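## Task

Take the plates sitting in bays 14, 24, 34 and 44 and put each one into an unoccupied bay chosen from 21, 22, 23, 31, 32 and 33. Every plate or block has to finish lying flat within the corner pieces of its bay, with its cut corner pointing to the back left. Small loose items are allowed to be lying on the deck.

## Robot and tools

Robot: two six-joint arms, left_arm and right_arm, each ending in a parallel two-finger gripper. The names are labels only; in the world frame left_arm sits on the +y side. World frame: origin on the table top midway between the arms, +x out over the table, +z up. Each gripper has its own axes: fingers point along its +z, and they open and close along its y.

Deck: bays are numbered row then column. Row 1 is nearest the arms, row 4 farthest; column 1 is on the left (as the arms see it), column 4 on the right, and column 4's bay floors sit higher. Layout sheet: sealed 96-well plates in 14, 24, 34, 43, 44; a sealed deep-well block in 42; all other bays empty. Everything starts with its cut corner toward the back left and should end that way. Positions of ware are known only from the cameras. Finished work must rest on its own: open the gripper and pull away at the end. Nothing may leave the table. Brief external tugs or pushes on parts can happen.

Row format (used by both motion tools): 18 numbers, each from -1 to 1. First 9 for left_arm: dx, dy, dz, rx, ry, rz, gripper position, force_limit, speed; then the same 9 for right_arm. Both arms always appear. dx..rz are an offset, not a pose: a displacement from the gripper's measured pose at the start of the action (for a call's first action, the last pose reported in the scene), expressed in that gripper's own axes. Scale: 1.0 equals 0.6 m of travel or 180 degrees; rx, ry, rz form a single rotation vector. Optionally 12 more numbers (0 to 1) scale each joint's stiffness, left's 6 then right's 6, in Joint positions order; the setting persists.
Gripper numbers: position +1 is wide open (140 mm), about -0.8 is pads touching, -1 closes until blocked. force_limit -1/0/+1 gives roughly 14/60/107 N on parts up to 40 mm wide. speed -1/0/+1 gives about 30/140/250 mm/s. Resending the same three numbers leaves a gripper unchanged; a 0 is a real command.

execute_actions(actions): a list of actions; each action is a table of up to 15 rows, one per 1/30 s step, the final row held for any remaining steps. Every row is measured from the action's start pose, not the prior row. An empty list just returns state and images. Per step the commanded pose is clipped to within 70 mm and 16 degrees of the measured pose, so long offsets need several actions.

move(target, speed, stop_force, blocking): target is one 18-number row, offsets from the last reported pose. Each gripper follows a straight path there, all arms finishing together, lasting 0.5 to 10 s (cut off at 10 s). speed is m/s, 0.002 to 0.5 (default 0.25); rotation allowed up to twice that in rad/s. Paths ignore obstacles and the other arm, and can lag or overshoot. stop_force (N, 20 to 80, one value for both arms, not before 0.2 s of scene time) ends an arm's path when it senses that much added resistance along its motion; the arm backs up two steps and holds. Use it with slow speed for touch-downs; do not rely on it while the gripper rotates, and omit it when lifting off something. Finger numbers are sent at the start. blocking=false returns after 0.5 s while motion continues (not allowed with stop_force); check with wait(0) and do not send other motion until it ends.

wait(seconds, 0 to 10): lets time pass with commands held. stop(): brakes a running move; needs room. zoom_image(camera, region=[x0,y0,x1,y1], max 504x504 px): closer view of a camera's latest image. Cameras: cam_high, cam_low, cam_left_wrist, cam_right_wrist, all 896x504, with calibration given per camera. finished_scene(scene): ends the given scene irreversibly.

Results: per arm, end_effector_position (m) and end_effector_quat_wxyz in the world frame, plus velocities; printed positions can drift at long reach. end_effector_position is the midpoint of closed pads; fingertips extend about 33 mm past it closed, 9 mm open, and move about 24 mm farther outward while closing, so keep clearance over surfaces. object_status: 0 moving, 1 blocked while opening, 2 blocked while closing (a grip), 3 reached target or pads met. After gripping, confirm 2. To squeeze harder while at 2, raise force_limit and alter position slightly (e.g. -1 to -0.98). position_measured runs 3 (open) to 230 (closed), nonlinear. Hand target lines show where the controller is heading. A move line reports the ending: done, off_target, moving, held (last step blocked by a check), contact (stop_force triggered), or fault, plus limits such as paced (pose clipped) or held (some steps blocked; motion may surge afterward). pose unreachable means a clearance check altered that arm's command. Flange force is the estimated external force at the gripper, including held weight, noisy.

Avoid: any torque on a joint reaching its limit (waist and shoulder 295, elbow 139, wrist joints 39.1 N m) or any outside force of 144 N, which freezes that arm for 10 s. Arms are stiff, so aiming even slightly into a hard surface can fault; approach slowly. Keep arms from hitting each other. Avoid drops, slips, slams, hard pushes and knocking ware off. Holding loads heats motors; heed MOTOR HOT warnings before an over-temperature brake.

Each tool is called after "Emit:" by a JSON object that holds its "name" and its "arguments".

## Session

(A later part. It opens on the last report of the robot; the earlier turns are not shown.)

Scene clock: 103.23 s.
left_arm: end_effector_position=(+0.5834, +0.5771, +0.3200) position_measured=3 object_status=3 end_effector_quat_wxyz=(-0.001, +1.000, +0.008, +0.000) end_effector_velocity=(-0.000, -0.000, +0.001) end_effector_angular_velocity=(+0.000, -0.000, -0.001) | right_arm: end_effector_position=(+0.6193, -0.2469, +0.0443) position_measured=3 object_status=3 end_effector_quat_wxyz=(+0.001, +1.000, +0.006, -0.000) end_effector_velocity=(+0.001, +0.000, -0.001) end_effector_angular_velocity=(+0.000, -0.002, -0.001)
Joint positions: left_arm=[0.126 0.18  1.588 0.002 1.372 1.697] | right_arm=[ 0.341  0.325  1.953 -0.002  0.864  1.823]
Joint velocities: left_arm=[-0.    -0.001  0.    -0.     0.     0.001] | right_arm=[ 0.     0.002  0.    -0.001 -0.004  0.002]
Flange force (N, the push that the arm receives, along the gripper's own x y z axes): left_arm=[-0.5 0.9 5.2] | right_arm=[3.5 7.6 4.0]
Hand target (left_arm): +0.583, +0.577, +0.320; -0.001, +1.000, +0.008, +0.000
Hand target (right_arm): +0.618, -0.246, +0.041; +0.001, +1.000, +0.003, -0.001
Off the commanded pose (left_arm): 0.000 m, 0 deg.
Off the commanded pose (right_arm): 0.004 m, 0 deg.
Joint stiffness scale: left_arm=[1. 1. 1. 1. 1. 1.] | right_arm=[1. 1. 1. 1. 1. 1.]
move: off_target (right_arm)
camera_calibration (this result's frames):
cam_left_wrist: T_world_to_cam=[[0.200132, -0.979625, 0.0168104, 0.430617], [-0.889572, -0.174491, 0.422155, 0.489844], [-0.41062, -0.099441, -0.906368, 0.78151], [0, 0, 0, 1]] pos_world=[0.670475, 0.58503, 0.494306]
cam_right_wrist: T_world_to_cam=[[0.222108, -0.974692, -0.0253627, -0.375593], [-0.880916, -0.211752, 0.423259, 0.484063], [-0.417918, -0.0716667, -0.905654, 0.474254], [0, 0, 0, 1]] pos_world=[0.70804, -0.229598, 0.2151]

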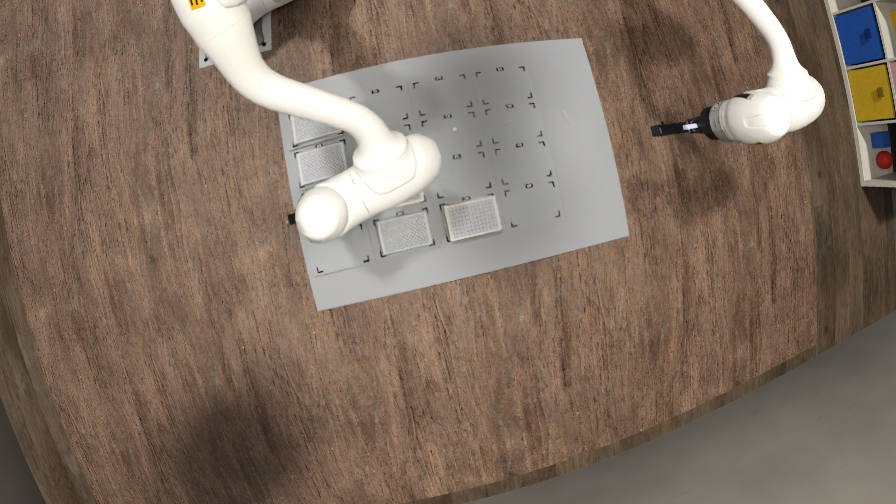

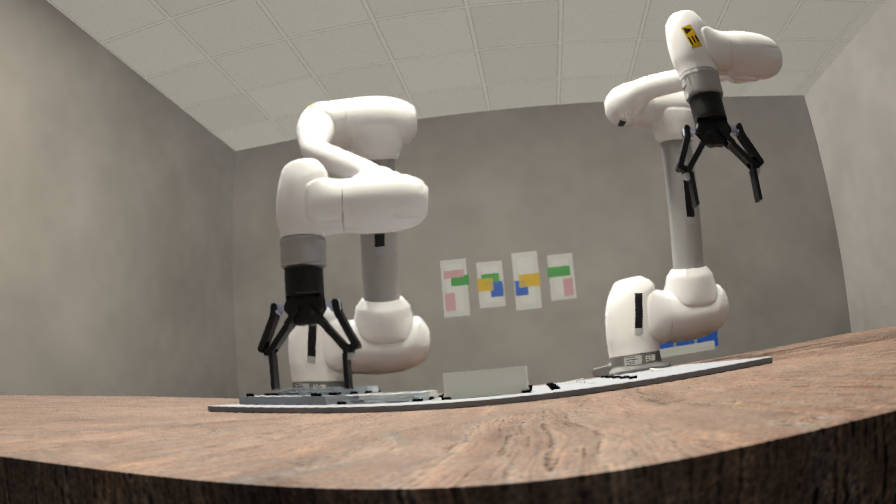

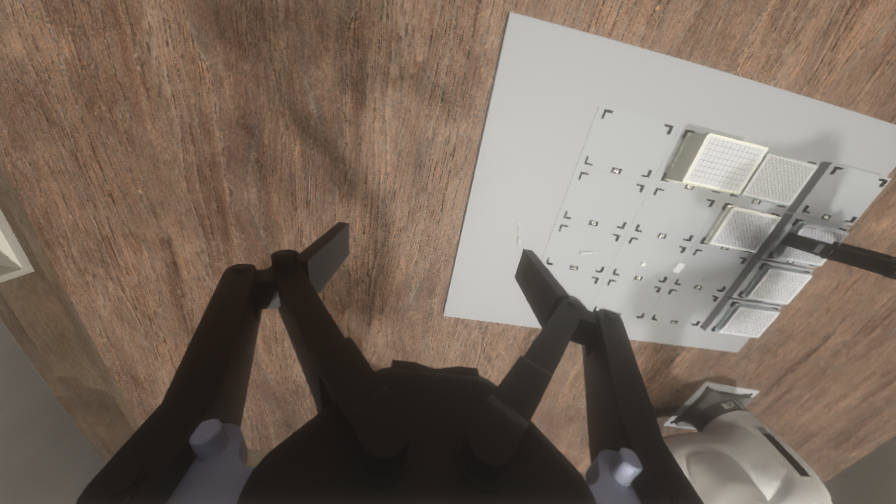

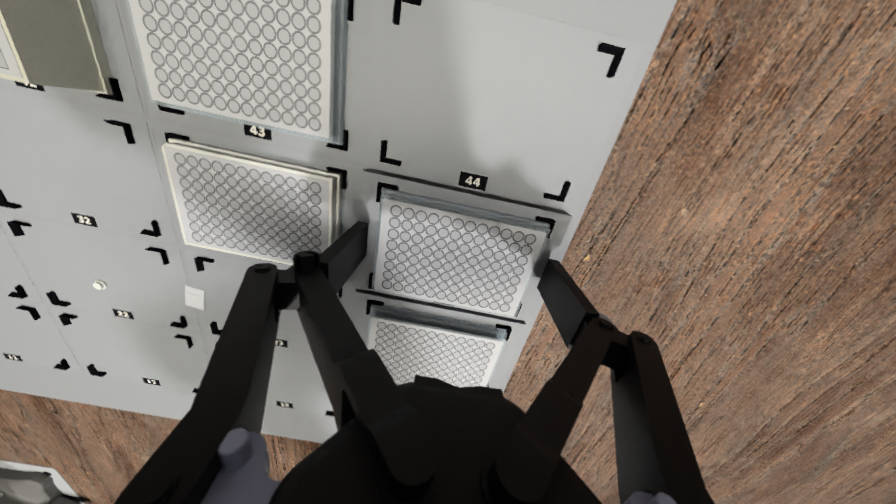

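Emit:
{"name": "move", "arguments": {"target": [0,0,0,0,0,0,1,0,0, 0,0,0,0,0,0,-1,0.2,-0.7]}}

Emit:
{"name": "zoom_image", "arguments": {"camera": "cam_right_wrist", "region": [320, 120, 600, 340]}}

Emit:
{"name": "move", "arguments": {"target": [0,0,0,0,0,0,1,0,0, 0,0,-0.035,0,0,0,-1,0.2,-0.7], "speed": 0.06}}

Emit:
{"name": "move", "arguments": {"target": [0,0,0,0,0,0,1,0,0, 0.006,-0.55,0,0,0,0.002,-1,0.2,-0.7], "speed": 0.25}}

Emit:
{"name": "move", "arguments": {"target": [0,0,0,0,0,0,1,0,0, 0,0,0.035,0,0,0,-1,0.2,-0.7], "speed": 0.05}}

Emit:
{"name": "zoom_image", "arguments": {"camera": "cam_right_wrist", "region": [320, 120, 600, 340]}}

Scene clock: 111.07 s.
left_arm: end_effector_position=(+0.5834, +0.5771, +0.3200) position_measured=3 object_status=3 end_effector_quat_wxyz=(-0.001, +1.000, +0.008, +0.000) end_effector_velocity=(-0.000, +0.000, +0.000) end_effector_angular_velocity=(+0.001, -0.000, -0.000) | right_arm: end_effector_position=(+0.6196, -0.2467, +0.0449) position_measured=39 object_status=2 end_effector_quat_wxyz=(+0.001, +1.000, +0.006, +0.000) end_effector_velocity=(+0.000, -0.001, +0.000) end_effector_angular_velocity=(-0.002, -0.001, +0.001)
Joint positions: left_arm=[0.126 0.18  1.588 0.002 1.372 1.697] | right_arm=[ 0.341  0.324  1.953 -0.002  0.864  1.823]
Joint velocities: left_arm=[ 0.    -0.    -0.     0.001  0.     0.   ] | right_arm=[-0.    -0.    -0.    -0.002  0.     0.   ]
Flange force (N, the push that the arm receives, along the gripper's own x y z axes): left_arm=[-1.4 1.3 5.3] | right_arm=[-11.6 10.2 -33.4]
Hand target (left_arm): +0.583, +0.577, +0.320; -0.001, +1.000, +0.008, +0.000
Hand target (right_arm): +0.619, -0.247, +0.044; +0.001, +1.000, +0.006, -0.000
Off the commanded pose (left_arm): 0.000 m, 0 deg.
Off the commanded pose (right_arm): 0.001 m, 0 deg.
Joint stiffness scale: left_arm=[1. 1. 1. 1. 1. 1.] | right_arm=[1. 1. 1. 1. 1. 1.]
move: done
camera_calibration (this result's frames):
cam_left_wrist: T_world_to_cam=[[0.200133, -0.979625, 0.0168105, 0.430617], [-0.889572, -0.174491, 0.422155, 0.489845], [-0.41062, -0.0994412, -0.906368, 0.78151], [0, 0, 0, 1]] pos_world=[0.670475, 0.58503, 0.494306]
cam_right_wrist: T_world_to_cam=[[0.221911, -0.974736, -0.0254043, -0.375409], [-0.881401, -0.211668, 0.42229, 0.484486], [-0.416999, -0.0713195, -0.906105, 0.474509], [0, 0, 0, 1]] pos_world=[0.708203, -0.229533, 0.215824]

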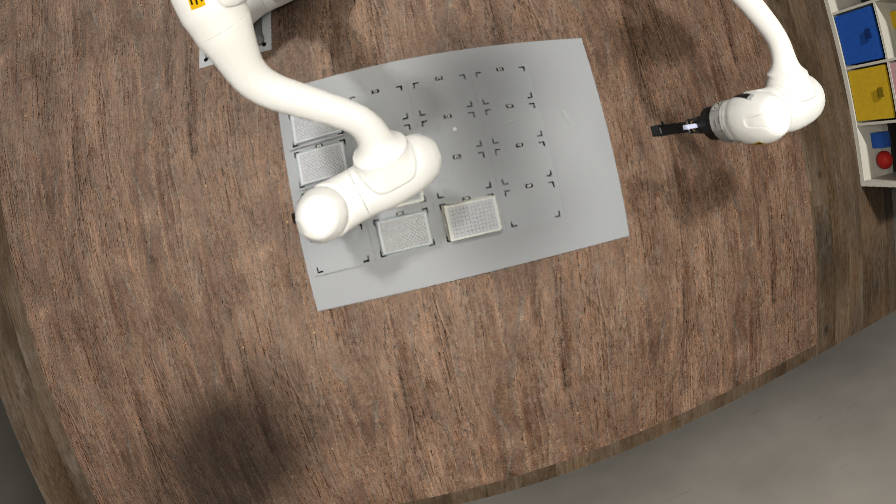

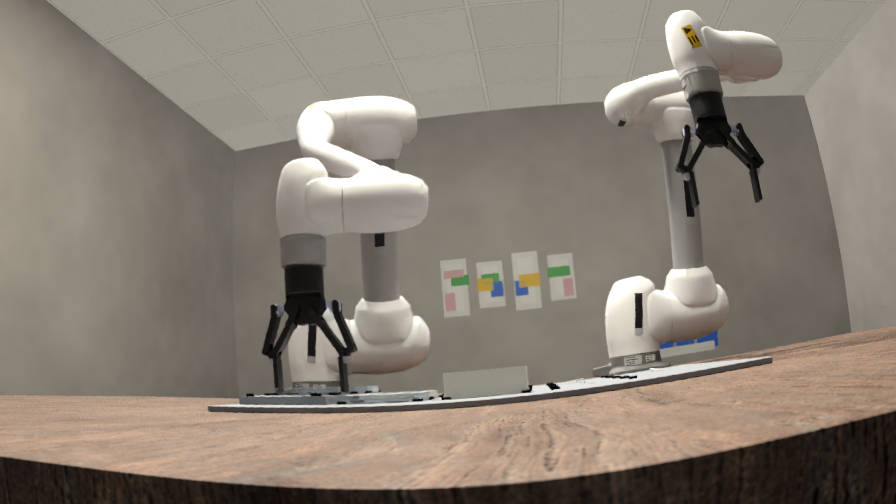

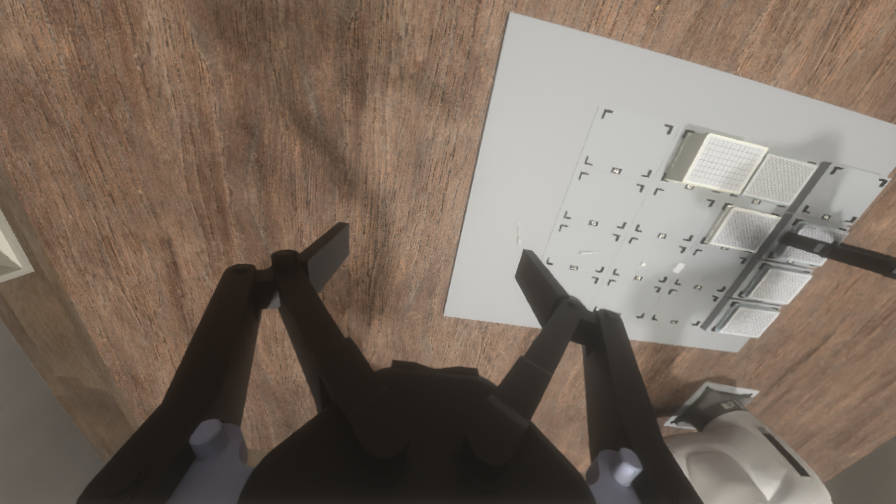

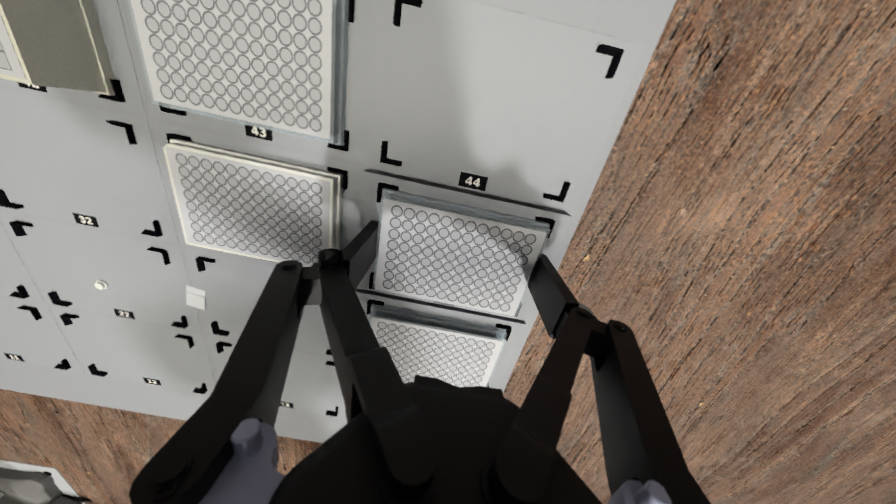

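Region (320, 120, 600, 340) of cam_right_wrist's 896x504 image, scaled by 1.800, with more detail than that image has; it fills the top 396 rows of this view, and the rest is white.

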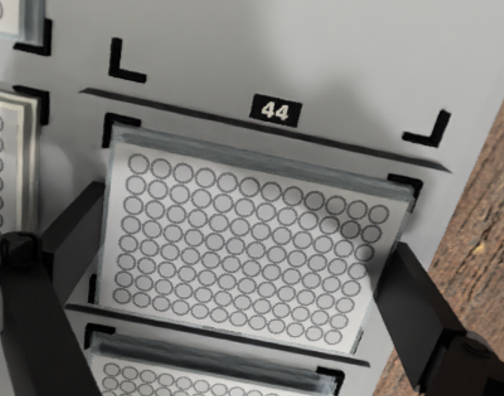

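Scene clock: 111.87 s.
left_arm: end_effector_position=(+0.5834, +0.5771, +0.3200) position_measured=3 object_status=3 end_effector_quat_wxyz=(-0.001, +1.000, +0.008, +0.000) end_effector_velocity=(-0.000, +0.000, +0.001) end_effector_angular_velocity=(+0.001, -0.001, +0.000) | right_arm: end_effector_position=(+0.6187, -0.2470, +0.0621) position_measured=39 object_status=2 end_effector_quat_wxyz=(+0.001, +1.000, +0.006, -0.000) end_effector_velocity=(-0.001, -0.000, +0.002) end_effector_angular_velocity=(-0.001, +0.002, -0.001)
Joint positions: left_arm=[0.126 0.18  1.588 0.002 1.372 1.697] | right_arm=[ 0.341  0.305  1.941 -0.002  0.897  1.823]
Joint velocities: left_arm=[ 0.    -0.001  0.     0.001 -0.001 -0.001] | right_arm=[-0.    -0.002 -0.001 -0.     0.005  0.   ]
Flange force (N, the push that the arm receives, along the gripper's own x y z axes): left_arm=[-1.1 0.6 5.4] | right_arm=[-0.3 7.5 4.1]
Hand target (left_arm): +0.583, +0.577, +0.320; -0.001, +1.000, +0.008, +0.000
Hand target (right_arm): +0.620, -0.247, +0.066; +0.001, +1.000, +0.006, +0.001
Off the commanded pose (left_arm): 0.000 m, 0 deg.
Off the commanded pose (right_arm): 0.004 m, 0 deg.
Joint stiffness scale: left_arm=[1. 1. 1. 1. 1. 1.] | right_arm=[1. 1. 1. 1. 1. 1.]
move: off_target (right_arm)
camera_calibration (this result's frames):
cam_left_wrist: T_world_to_cam=[[0.200133, -0.979625, 0.0168104, 0.430617], [-0.889572, -0.174491, 0.422155, 0.489845], [-0.41062, -0.099441, -0.906368, 0.78151], [0, 0, 0, 1]] pos_world=[0.670475, 0.58503, 0.494306]
cam_right_wrist: T_world_to_cam=[[0.221816, -0.97476, -0.0252928, -0.374979], [-0.88072, -0.211414, 0.423835, 0.475969], [-0.418484, -0.0717376, -0.905386, 0.490412], [0, 0, 0, 1]] pos_world=[0.707602, -0.229707, 0.232796]

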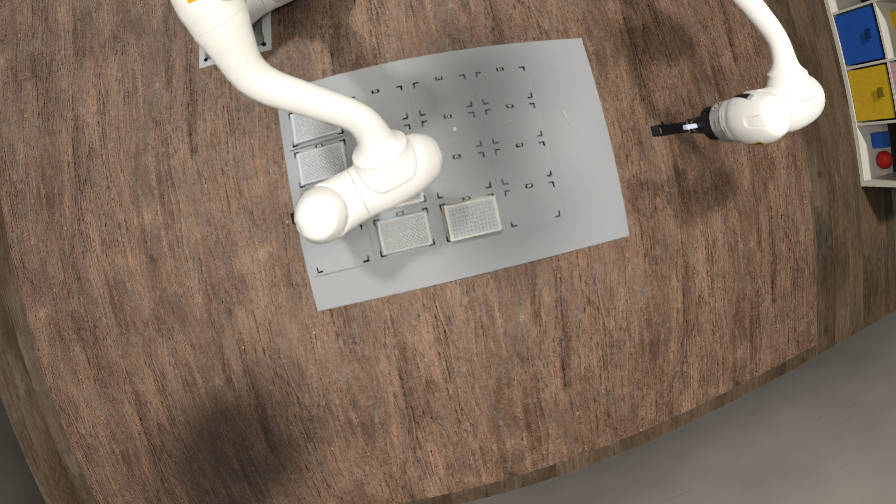

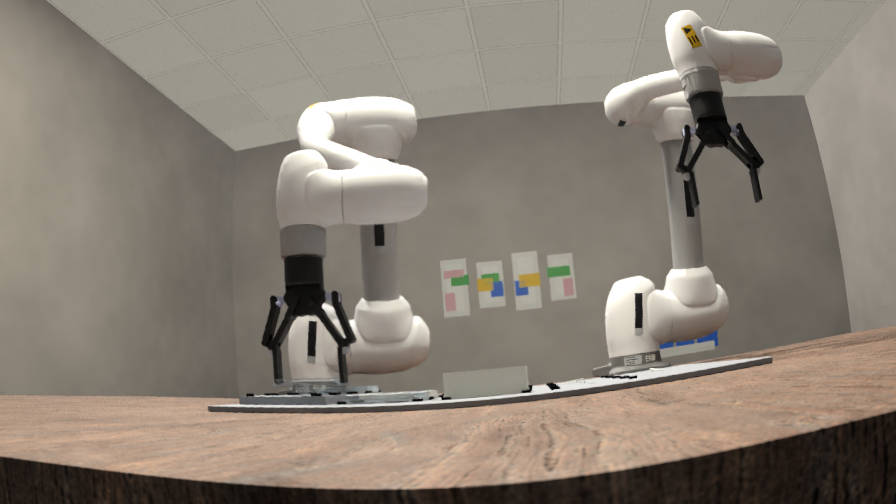

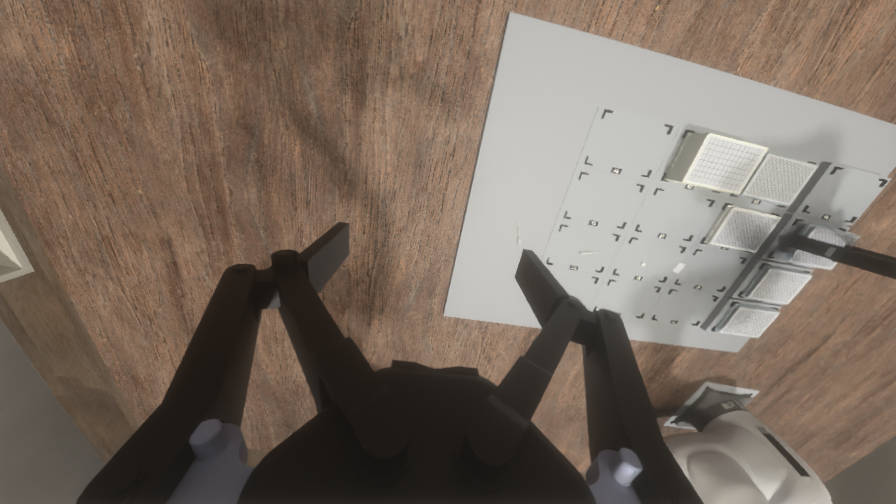

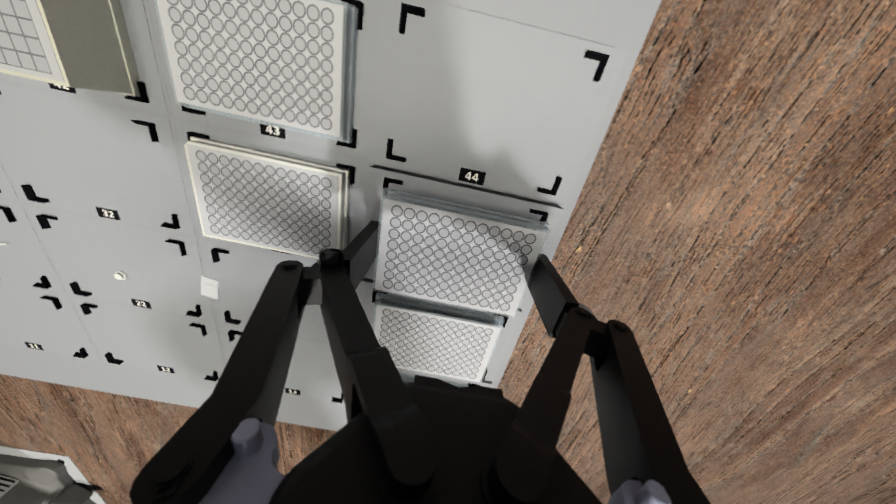

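Scene clock: 113.77 s.
left_arm: end_effector_position=(+0.5834, +0.5771, +0.3200) position_measured=3 object_status=3 end_effector_quat_wxyz=(-0.001, +1.000, +0.008, +0.000) end_effector_velocity=(+0.000, +0.000, -0.000) end_effector_angular_velocity=(+0.000, -0.000, +0.001) | right_arm: end_effector_position=(+0.6194, +0.0823, +0.0626) position_measured=39 object_status=2 end_effector_quat_wxyz=(-0.001, +1.000, +0.006, +0.002) end_effector_velocity=(-0.000, +0.002, +0.000) end_effector_angular_velocity=(-0.001, +0.001, -0.001)
Joint positions: left_arm=[0.126 0.18  1.588 0.002 1.372 1.697] | right_arm=[ 0.758  0.529  1.594 -0.001  1.015  2.24 ]
Joint velocities: left_arm=[ 0.    -0.     0.     0.    -0.    -0.001] | right_arm=[ 0.002  0.002 -0.004  0.     0.003  0.003]
Flange force (N, the push that the arm receives, along the gripper's own x y z axes): left_arm=[-0.7 1.4 4.8] | right_arm=[1.9 6.2 2.4]
Hand target (left_arm): +0.583, +0.577, +0.320; -0.001, +1.000, +0.008, +0.000
Hand target (right_arm): +0.619, +0.083, +0.061; +0.001, +1.000, +0.003, -0.000
Off the commanded pose (left_arm): 0.000 m, 0 deg.
Off the commanded pose (right_arm): 0.002 m, 0 deg.
Joint stiffness scale: left_arm=[1. 1. 1. 1. 1. 1.] | right_arm=[1. 1. 1. 1. 1. 1.]
move: done
camera_calibration (this result's frames):
cam_left_wrist: T_world_to_cam=[[0.200133, -0.979625, 0.0168105, 0.430617], [-0.889572, -0.174491, 0.422155, 0.489845], [-0.41062, -0.0994411, -0.906368, 0.78151], [0, 0, 0, 1]] pos_world=[0.670475, 0.58503, 0.494306]
cam_right_wrist: T_world_to_cam=[[0.221771, -0.97469, -0.0282307, -0.0539321], [-0.882516, -0.212944, 0.419309, 0.547523], [-0.414707, -0.0680766, -0.907405, 0.512272], [0, 0, 0, 1]] pos_world=[0.707602, 0.0988983, 0.233735]

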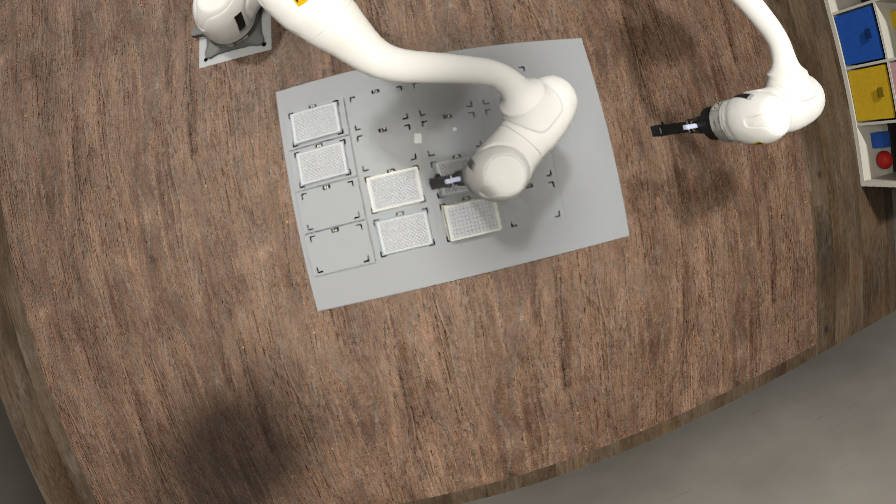

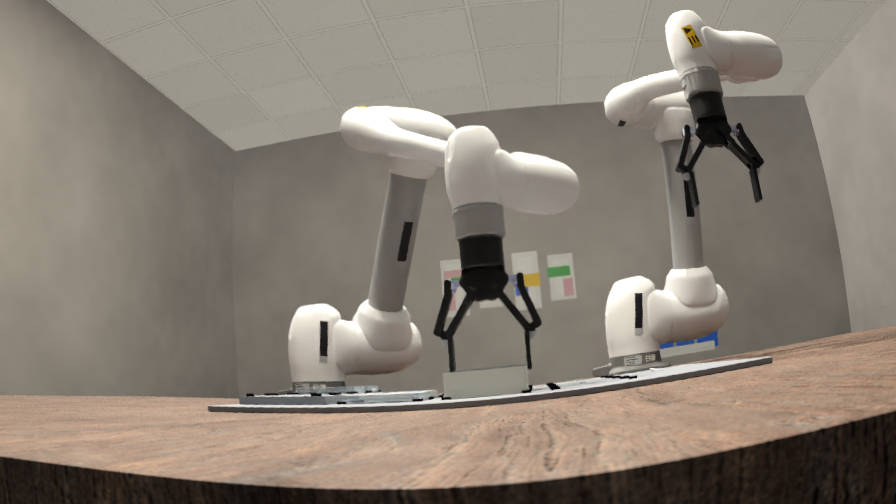

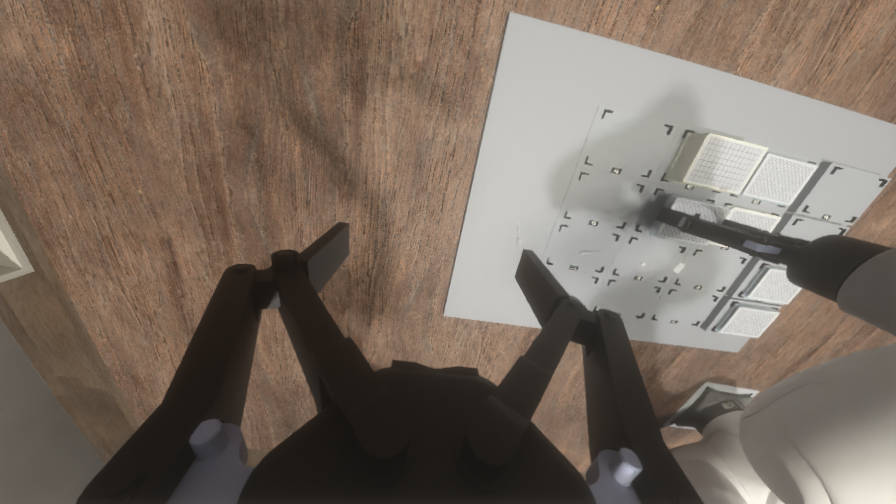

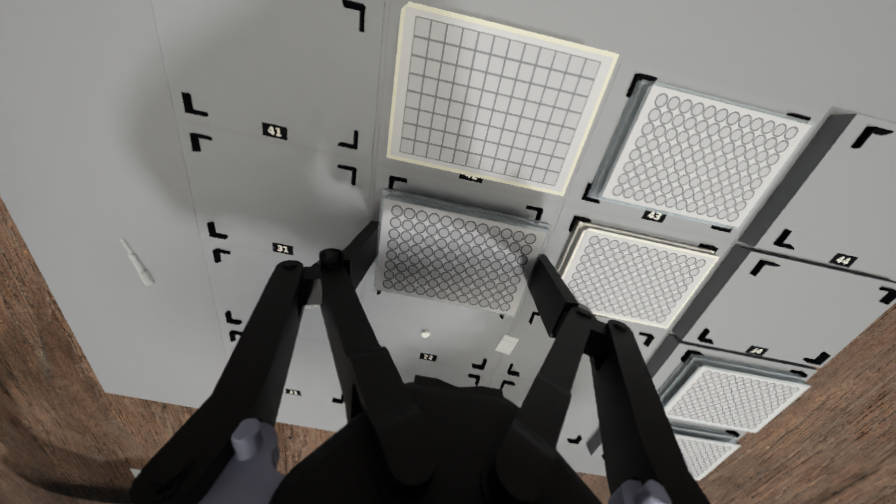

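Scene clock: 114.57 s.
left_arm: end_effector_position=(+0.5834, +0.5771, +0.3200) position_measured=3 object_status=3 end_effector_quat_wxyz=(-0.001, +1.000, +0.008, +0.000) end_effector_velocity=(-0.001, -0.000, -0.000) end_effector_angular_velocity=(-0.001, +0.002, +0.001) | right_arm: end_effector_position=(+0.6201, +0.0829, +0.0461) position_measured=39 object_status=2 end_effector_quat_wxyz=(-0.002, +1.000, +0.006, +0.002) end_effector_velocity=(+0.000, +0.000, -0.002) end_effector_angular_velocity=(+0.002, -0.000, -0.002)
Joint positions: left_arm=[0.126 0.18  1.588 0.002 1.372 1.697] | right_arm=[ 0.758  0.543  1.604 -0.001  0.989  2.24 ]
Joint velocities: left_arm=[ 0.     0.     0.    -0.001  0.001 -0.   ] | right_arm=[-0.001  0.002  0.001  0.002 -0.004  0.   ]
Flange force (N, the push that the arm receives, along the gripper's own x y z axes): left_arm=[-0.1 1.1 4.7] | right_arm=[4.1 5.2 2.1]
Hand target (left_arm): +0.583, +0.577, +0.320; -0.001, +1.000, +0.008, +0.000
Hand target (right_arm): +0.619, +0.082, +0.042; -0.001, +1.000, +0.006, +0.002
Off the commanded pose (left_arm): 0.000 m, 0 deg.
Off the commanded pose (right_arm): 0.005 m, 0 deg.
Joint stiffness scale: left_arm=[1. 1. 1. 1. 1. 1.] | right_arm=[1. 1. 1. 1. 1. 1.]
move: off_target (right_arm)
camera_calibration (this result's frames):
cam_left_wrist: T_world_to_cam=[[0.200133, -0.979625, 0.0168104, 0.430617], [-0.889572, -0.174491, 0.422155, 0.489845], [-0.41062, -0.099441, -0.906368, 0.78151], [0, 0, 0, 1]] pos_world=[0.670475, 0.58503, 0.494306]
cam_right_wrist: T_world_to_cam=[[0.221805, -0.97466, -0.0289823, -0.0539841], [-0.883062, -0.213388, 0.417932, 0.555564], [-0.413527, -0.0671066, -0.908016, 0.496866], [0, 0, 0, 1]] pos_world=[0.708039, 0.0992773, 0.21741]

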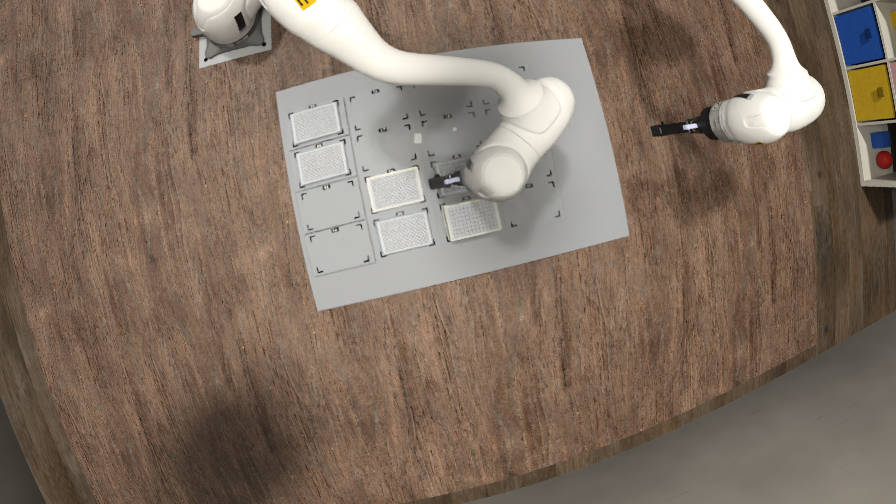

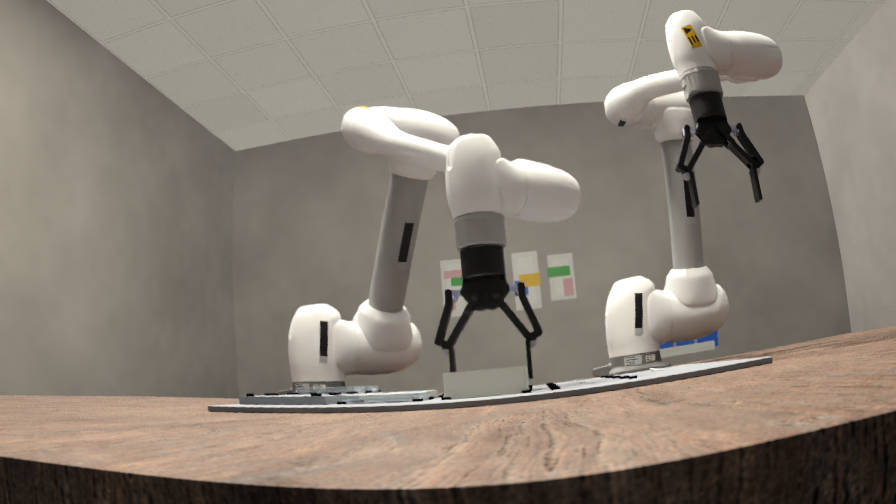

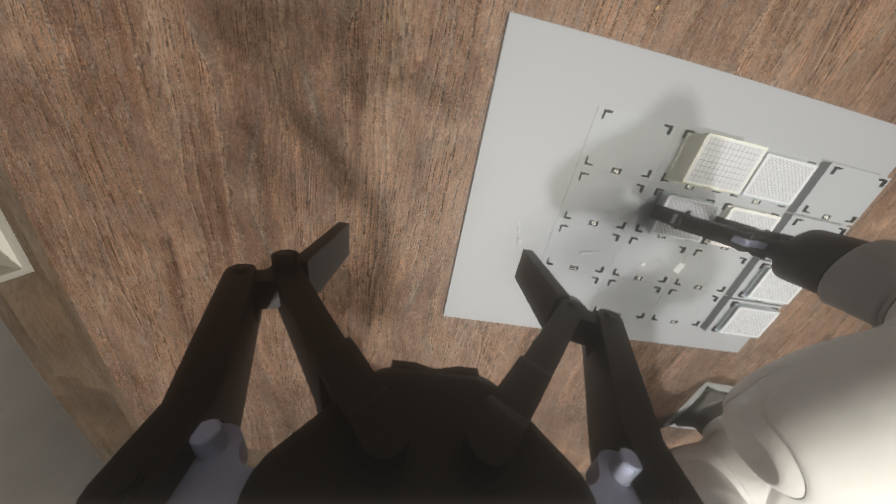

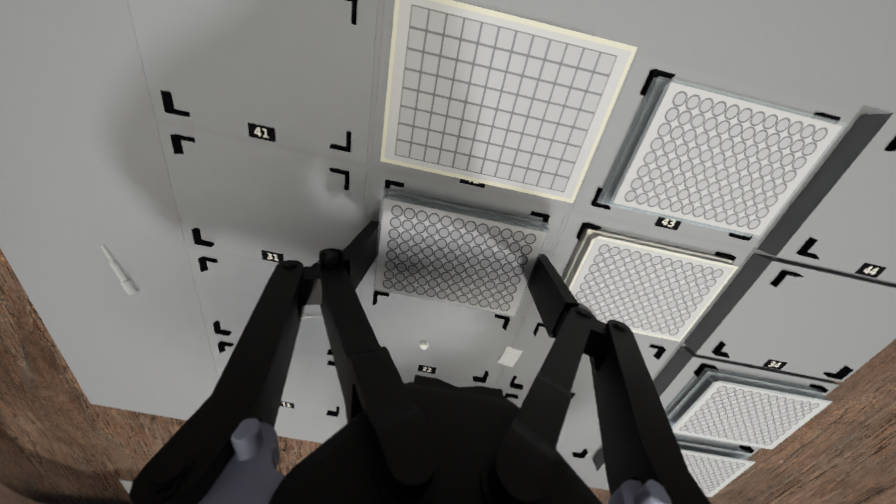

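Region (320, 120, 600, 340) of cam_right_wrist's 896x504 image, scaled by 1.800, with more detail than that image has; it fills the top 396 rows of this view, and the rest is white.

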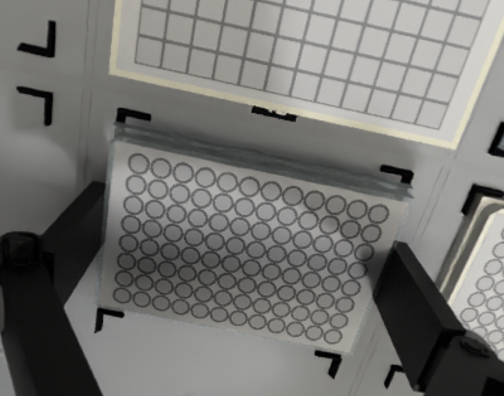

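Emit:
{"name": "move", "arguments": {"target": [0,0,0,0,0,0,1,0,0, -0.0043,0.0037,0.022,0,0,0,-1,0.2,-0.7], "speed": 0.03}}

Emit:
{"name": "zoom_image", "arguments": {"camera": "cam_right_wrist", "region": [320, 120, 600, 340]}}

Scene clock: 119.83 s.
left_arm: end_effector_position=(+0.5834, +0.5771, +0.3200) position_measured=3 object_status=3 end_effector_quat_wxyz=(-0.001, +1.000, +0.008, +0.000) end_effector_velocity=(+0.000, -0.001, +0.000) end_effector_angular_velocity=(-0.002, -0.002, +0.001) | right_arm: end_effector_position=(+0.6182, +0.0814, +0.0374) position_measured=39 object_status=2 end_effector_quat_wxyz=(-0.002, +1.000, +0.006, +0.003) end_effector_velocity=(-0.000, -0.000, -0.002) end_effector_angular_velocity=(+0.001, -0.001, -0.000)
Joint positions: left_arm=[0.126 0.18  1.588 0.002 1.372 1.697] | right_arm=[ 0.758  0.547  1.616 -0.001  0.971  2.24 ]
Joint velocities: left_arm=[ 0.    -0.    -0.    -0.002 -0.001 -0.   ] | right_arm=[-0.     0.001  0.002 -0.    -0.004  0.   ]
Flange force (N, the push that the arm receives, along the gripper's own x y z axes): left_arm=[-0.1 1.1 4.8] | right_arm=[6.5 4.0 3.1]
Hand target (left_arm): +0.583, +0.577, +0.320; -0.001, +1.000, +0.008, +0.000
Hand target (right_arm): +0.618, +0.081, +0.033; -0.002, +1.000, +0.006, +0.002
Off the commanded pose (left_arm): 0.000 m, 0 deg.
Off the commanded pose (right_arm): 0.005 m, 0 deg.
Joint stiffness scale: left_arm=[1. 1. 1. 1. 1. 1.] | right_arm=[1. 1. 1. 1. 1. 1.]
move: off_target (right_arm)
camera_calibration (this result's frames):
cam_left_wrist: T_world_to_cam=[[0.200133, -0.979625, 0.0168105, 0.430617], [-0.889572, -0.174491, 0.422155, 0.489845], [-0.41062, -0.0994412, -0.906368, 0.78151], [0, 0, 0, 1]] pos_world=[0.670475, 0.58503, 0.494306]
cam_right_wrist: T_world_to_cam=[[0.221856, -0.974625, -0.0297621, -0.0552917], [-0.883627, -0.213861, 0.416495, 0.557678], [-0.412291, -0.0661033, -0.908651, 0.487282], [0, 0, 0, 1]] pos_world=[0.705948, 0.0975875, 0.208853]

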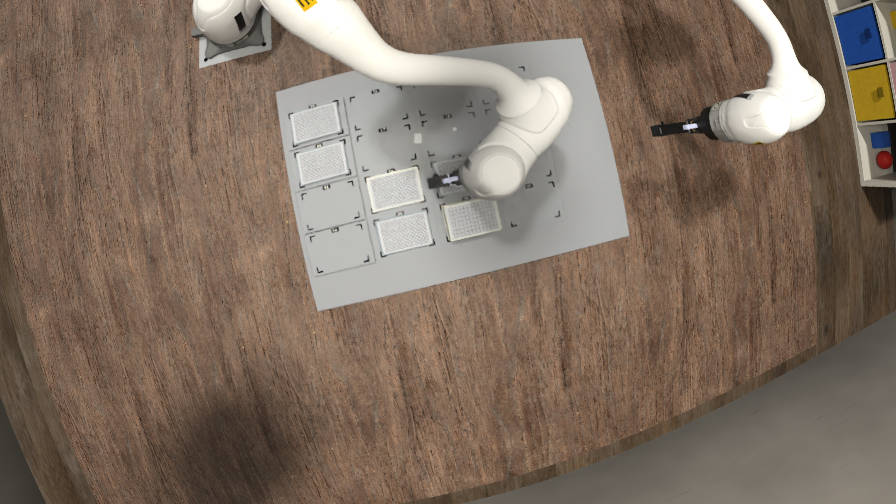

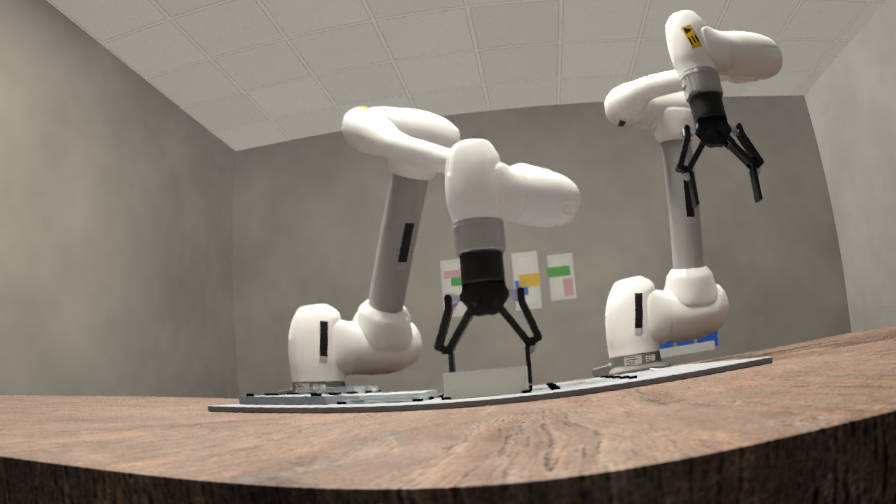

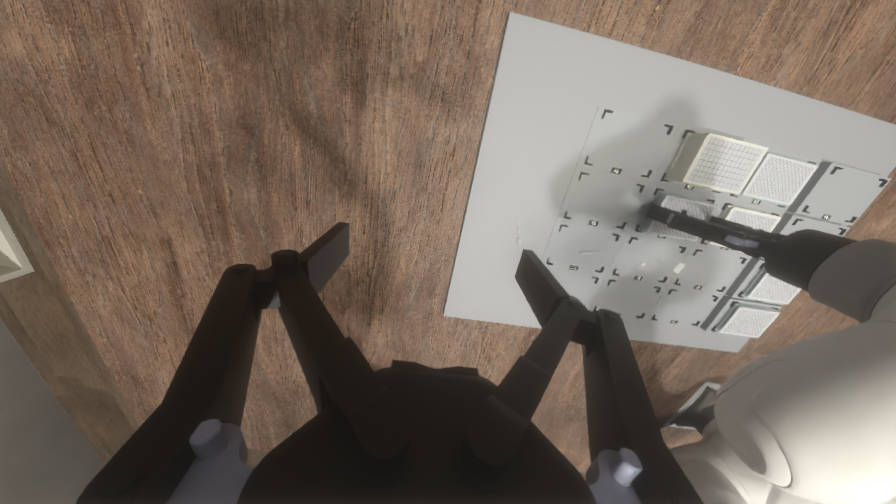

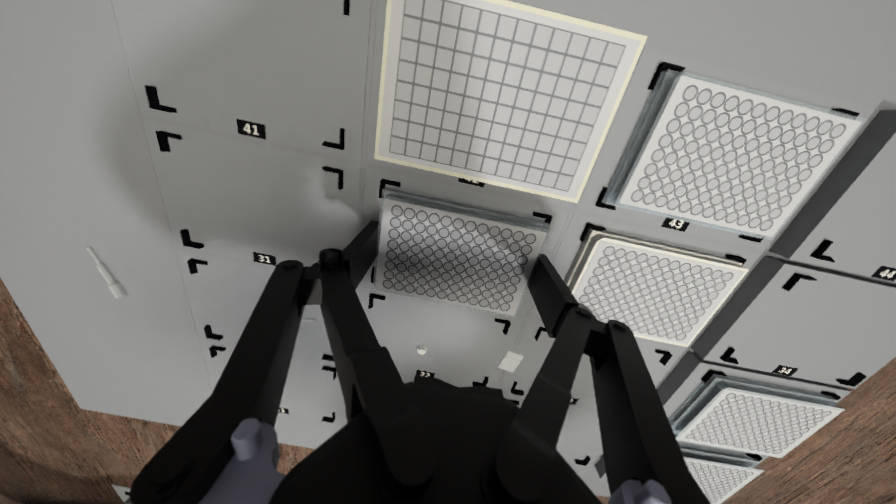

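Region (320, 120, 600, 340) of cam_right_wrist's 896x504 image, scaled by 1.800, with more detail than that image has; it fills the top 396 rows of this view, and the rest is white.

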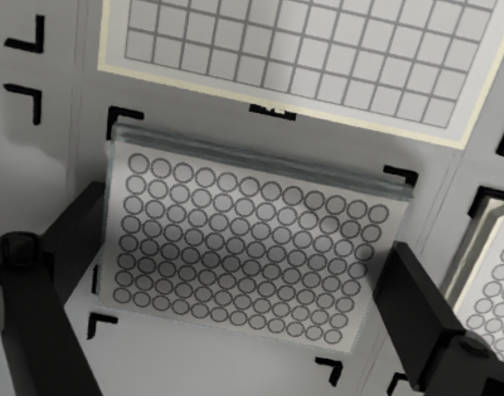

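Emit:
{"name": "move", "arguments": {"target": [0,0,0,0,0,0,1,0,0, 0.001,0,0.021,0,0,0,-1,0.2,-0.7], "speed": 0.01, "stop_force": 20}}

Emit:
{"name": "zoom_image", "arguments": {"camera": "cam_right_wrist", "region": [320, 120, 600, 340]}}

Scene clock: 123.70 s.
left_arm: end_effector_position=(+0.5834, +0.5771, +0.3200) position_measured=3 object_status=3 end_effector_quat_wxyz=(-0.001, +1.000, +0.008, +0.000) end_effector_velocity=(+0.000, -0.000, +0.000) end_effector_angular_velocity=(+0.000, -0.000, -0.001) | right_arm: end_effector_position=(+0.6194, +0.0823, +0.0312) position_measured=39 object_status=2 end_effector_quat_wxyz=(-0.003, +1.000, +0.006, +0.004) end_effector_velocity=(-0.001, +0.001, +0.000) end_effector_angular_velocity=(+0.002, +0.001, -0.001)
Joint positions: left_arm=[0.126 0.18  1.588 0.002 1.372 1.697] | right_arm=[ 0.758  0.554  1.618 -0.001  0.96   2.24 ]
Joint velocities: left_arm=[-0. -0. -0.  0. -0.  0.] | right_arm=[ 0.     0.    -0.     0.003 -0.     0.   ]
Flange force (N, the push that the arm receives, along the gripper's own x y z axes): left_arm=[-0.6 0.5 4.7] | right_arm=[1.6 8.2 -11.2]
Hand target (left_arm): +0.583, +0.577, +0.320; -0.001, +1.000, +0.008, +0.000
Hand target (right_arm): +0.619, +0.081, +0.025; -0.002, +1.000, +0.006, +0.003
Off the commanded pose (left_arm): 0.000 m, 0 deg.
Off the commanded pose (right_arm): 0.006 m, 0 deg.
Joint stiffness scale: left_arm=[1. 1. 1. 1. 1. 1.] | right_arm=[1. 1. 1. 1. 1. 1.]
move: off_target (right_arm)
camera_calibration (this result's frames):
cam_left_wrist: T_world_to_cam=[[0.200133, -0.979625, 0.0168104, 0.430617], [-0.889572, -0.174491, 0.422155, 0.489845], [-0.41062, -0.0994411, -0.906368, 0.78151], [0, 0, 0, 1]] pos_world=[0.670475, 0.58503, 0.494306]
cam_right_wrist: T_world_to_cam=[[0.221912, -0.974584, -0.0306869, -0.0548046], [-0.884299, -0.214414, 0.414779, 0.562065], [-0.410817, -0.0649079, -0.909404, 0.481171], [0, 0, 0, 1]] pos_world=[0.706869, 0.0983349, 0.202764]

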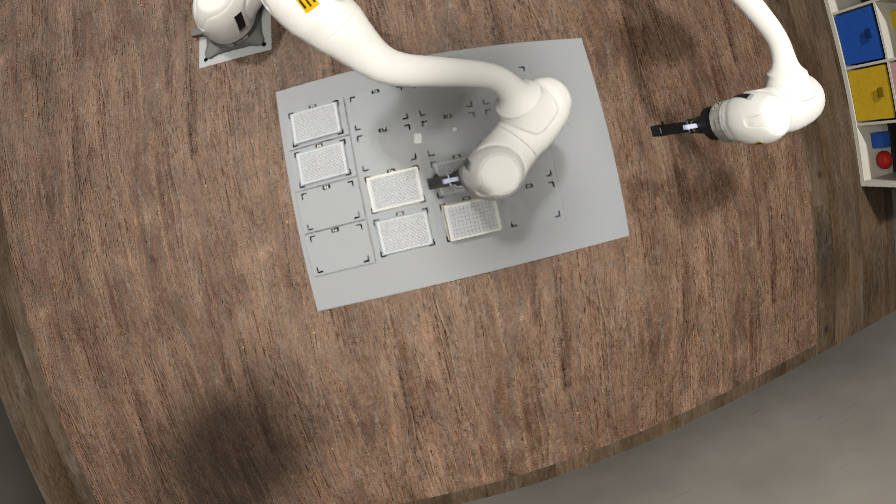

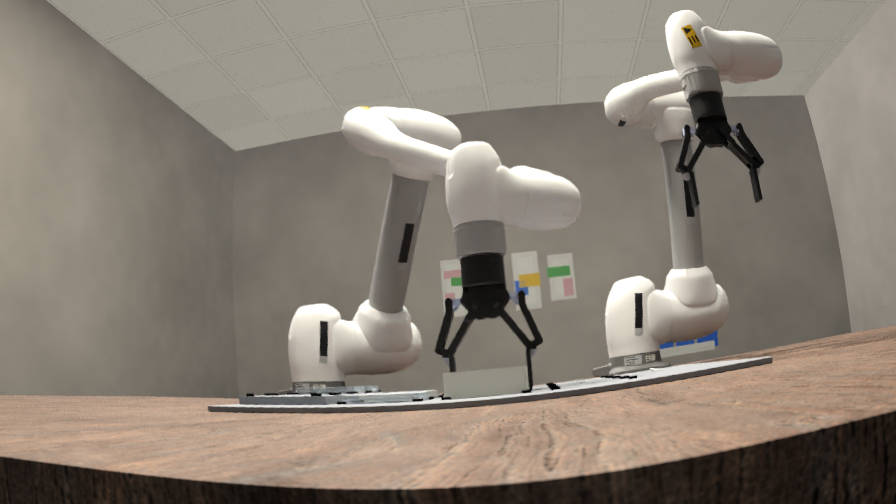

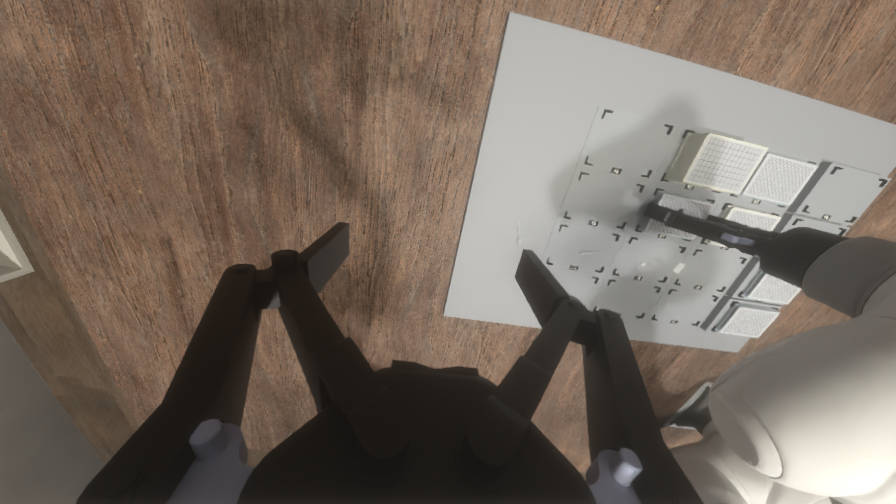

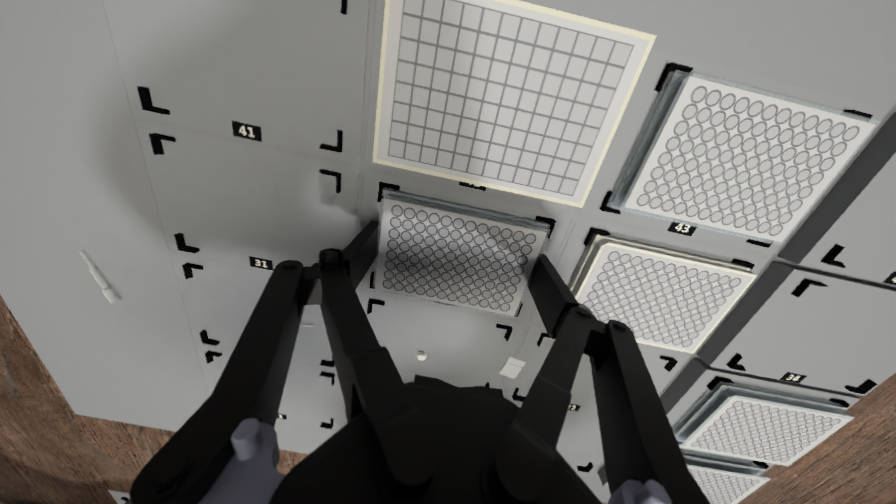

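Region (320, 120, 600, 340) of cam_right_wrist's 896x504 image, scaled by 1.800, with more detail than that image has; it fills the top 396 rows of this view, and the rest is white.

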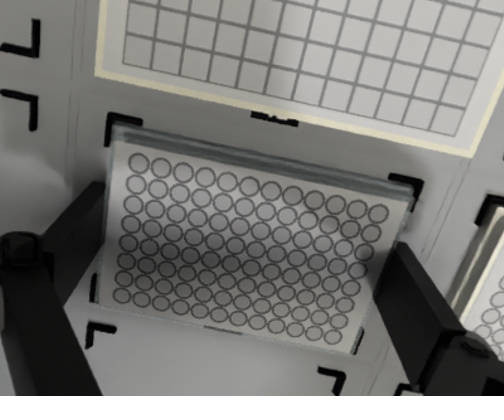

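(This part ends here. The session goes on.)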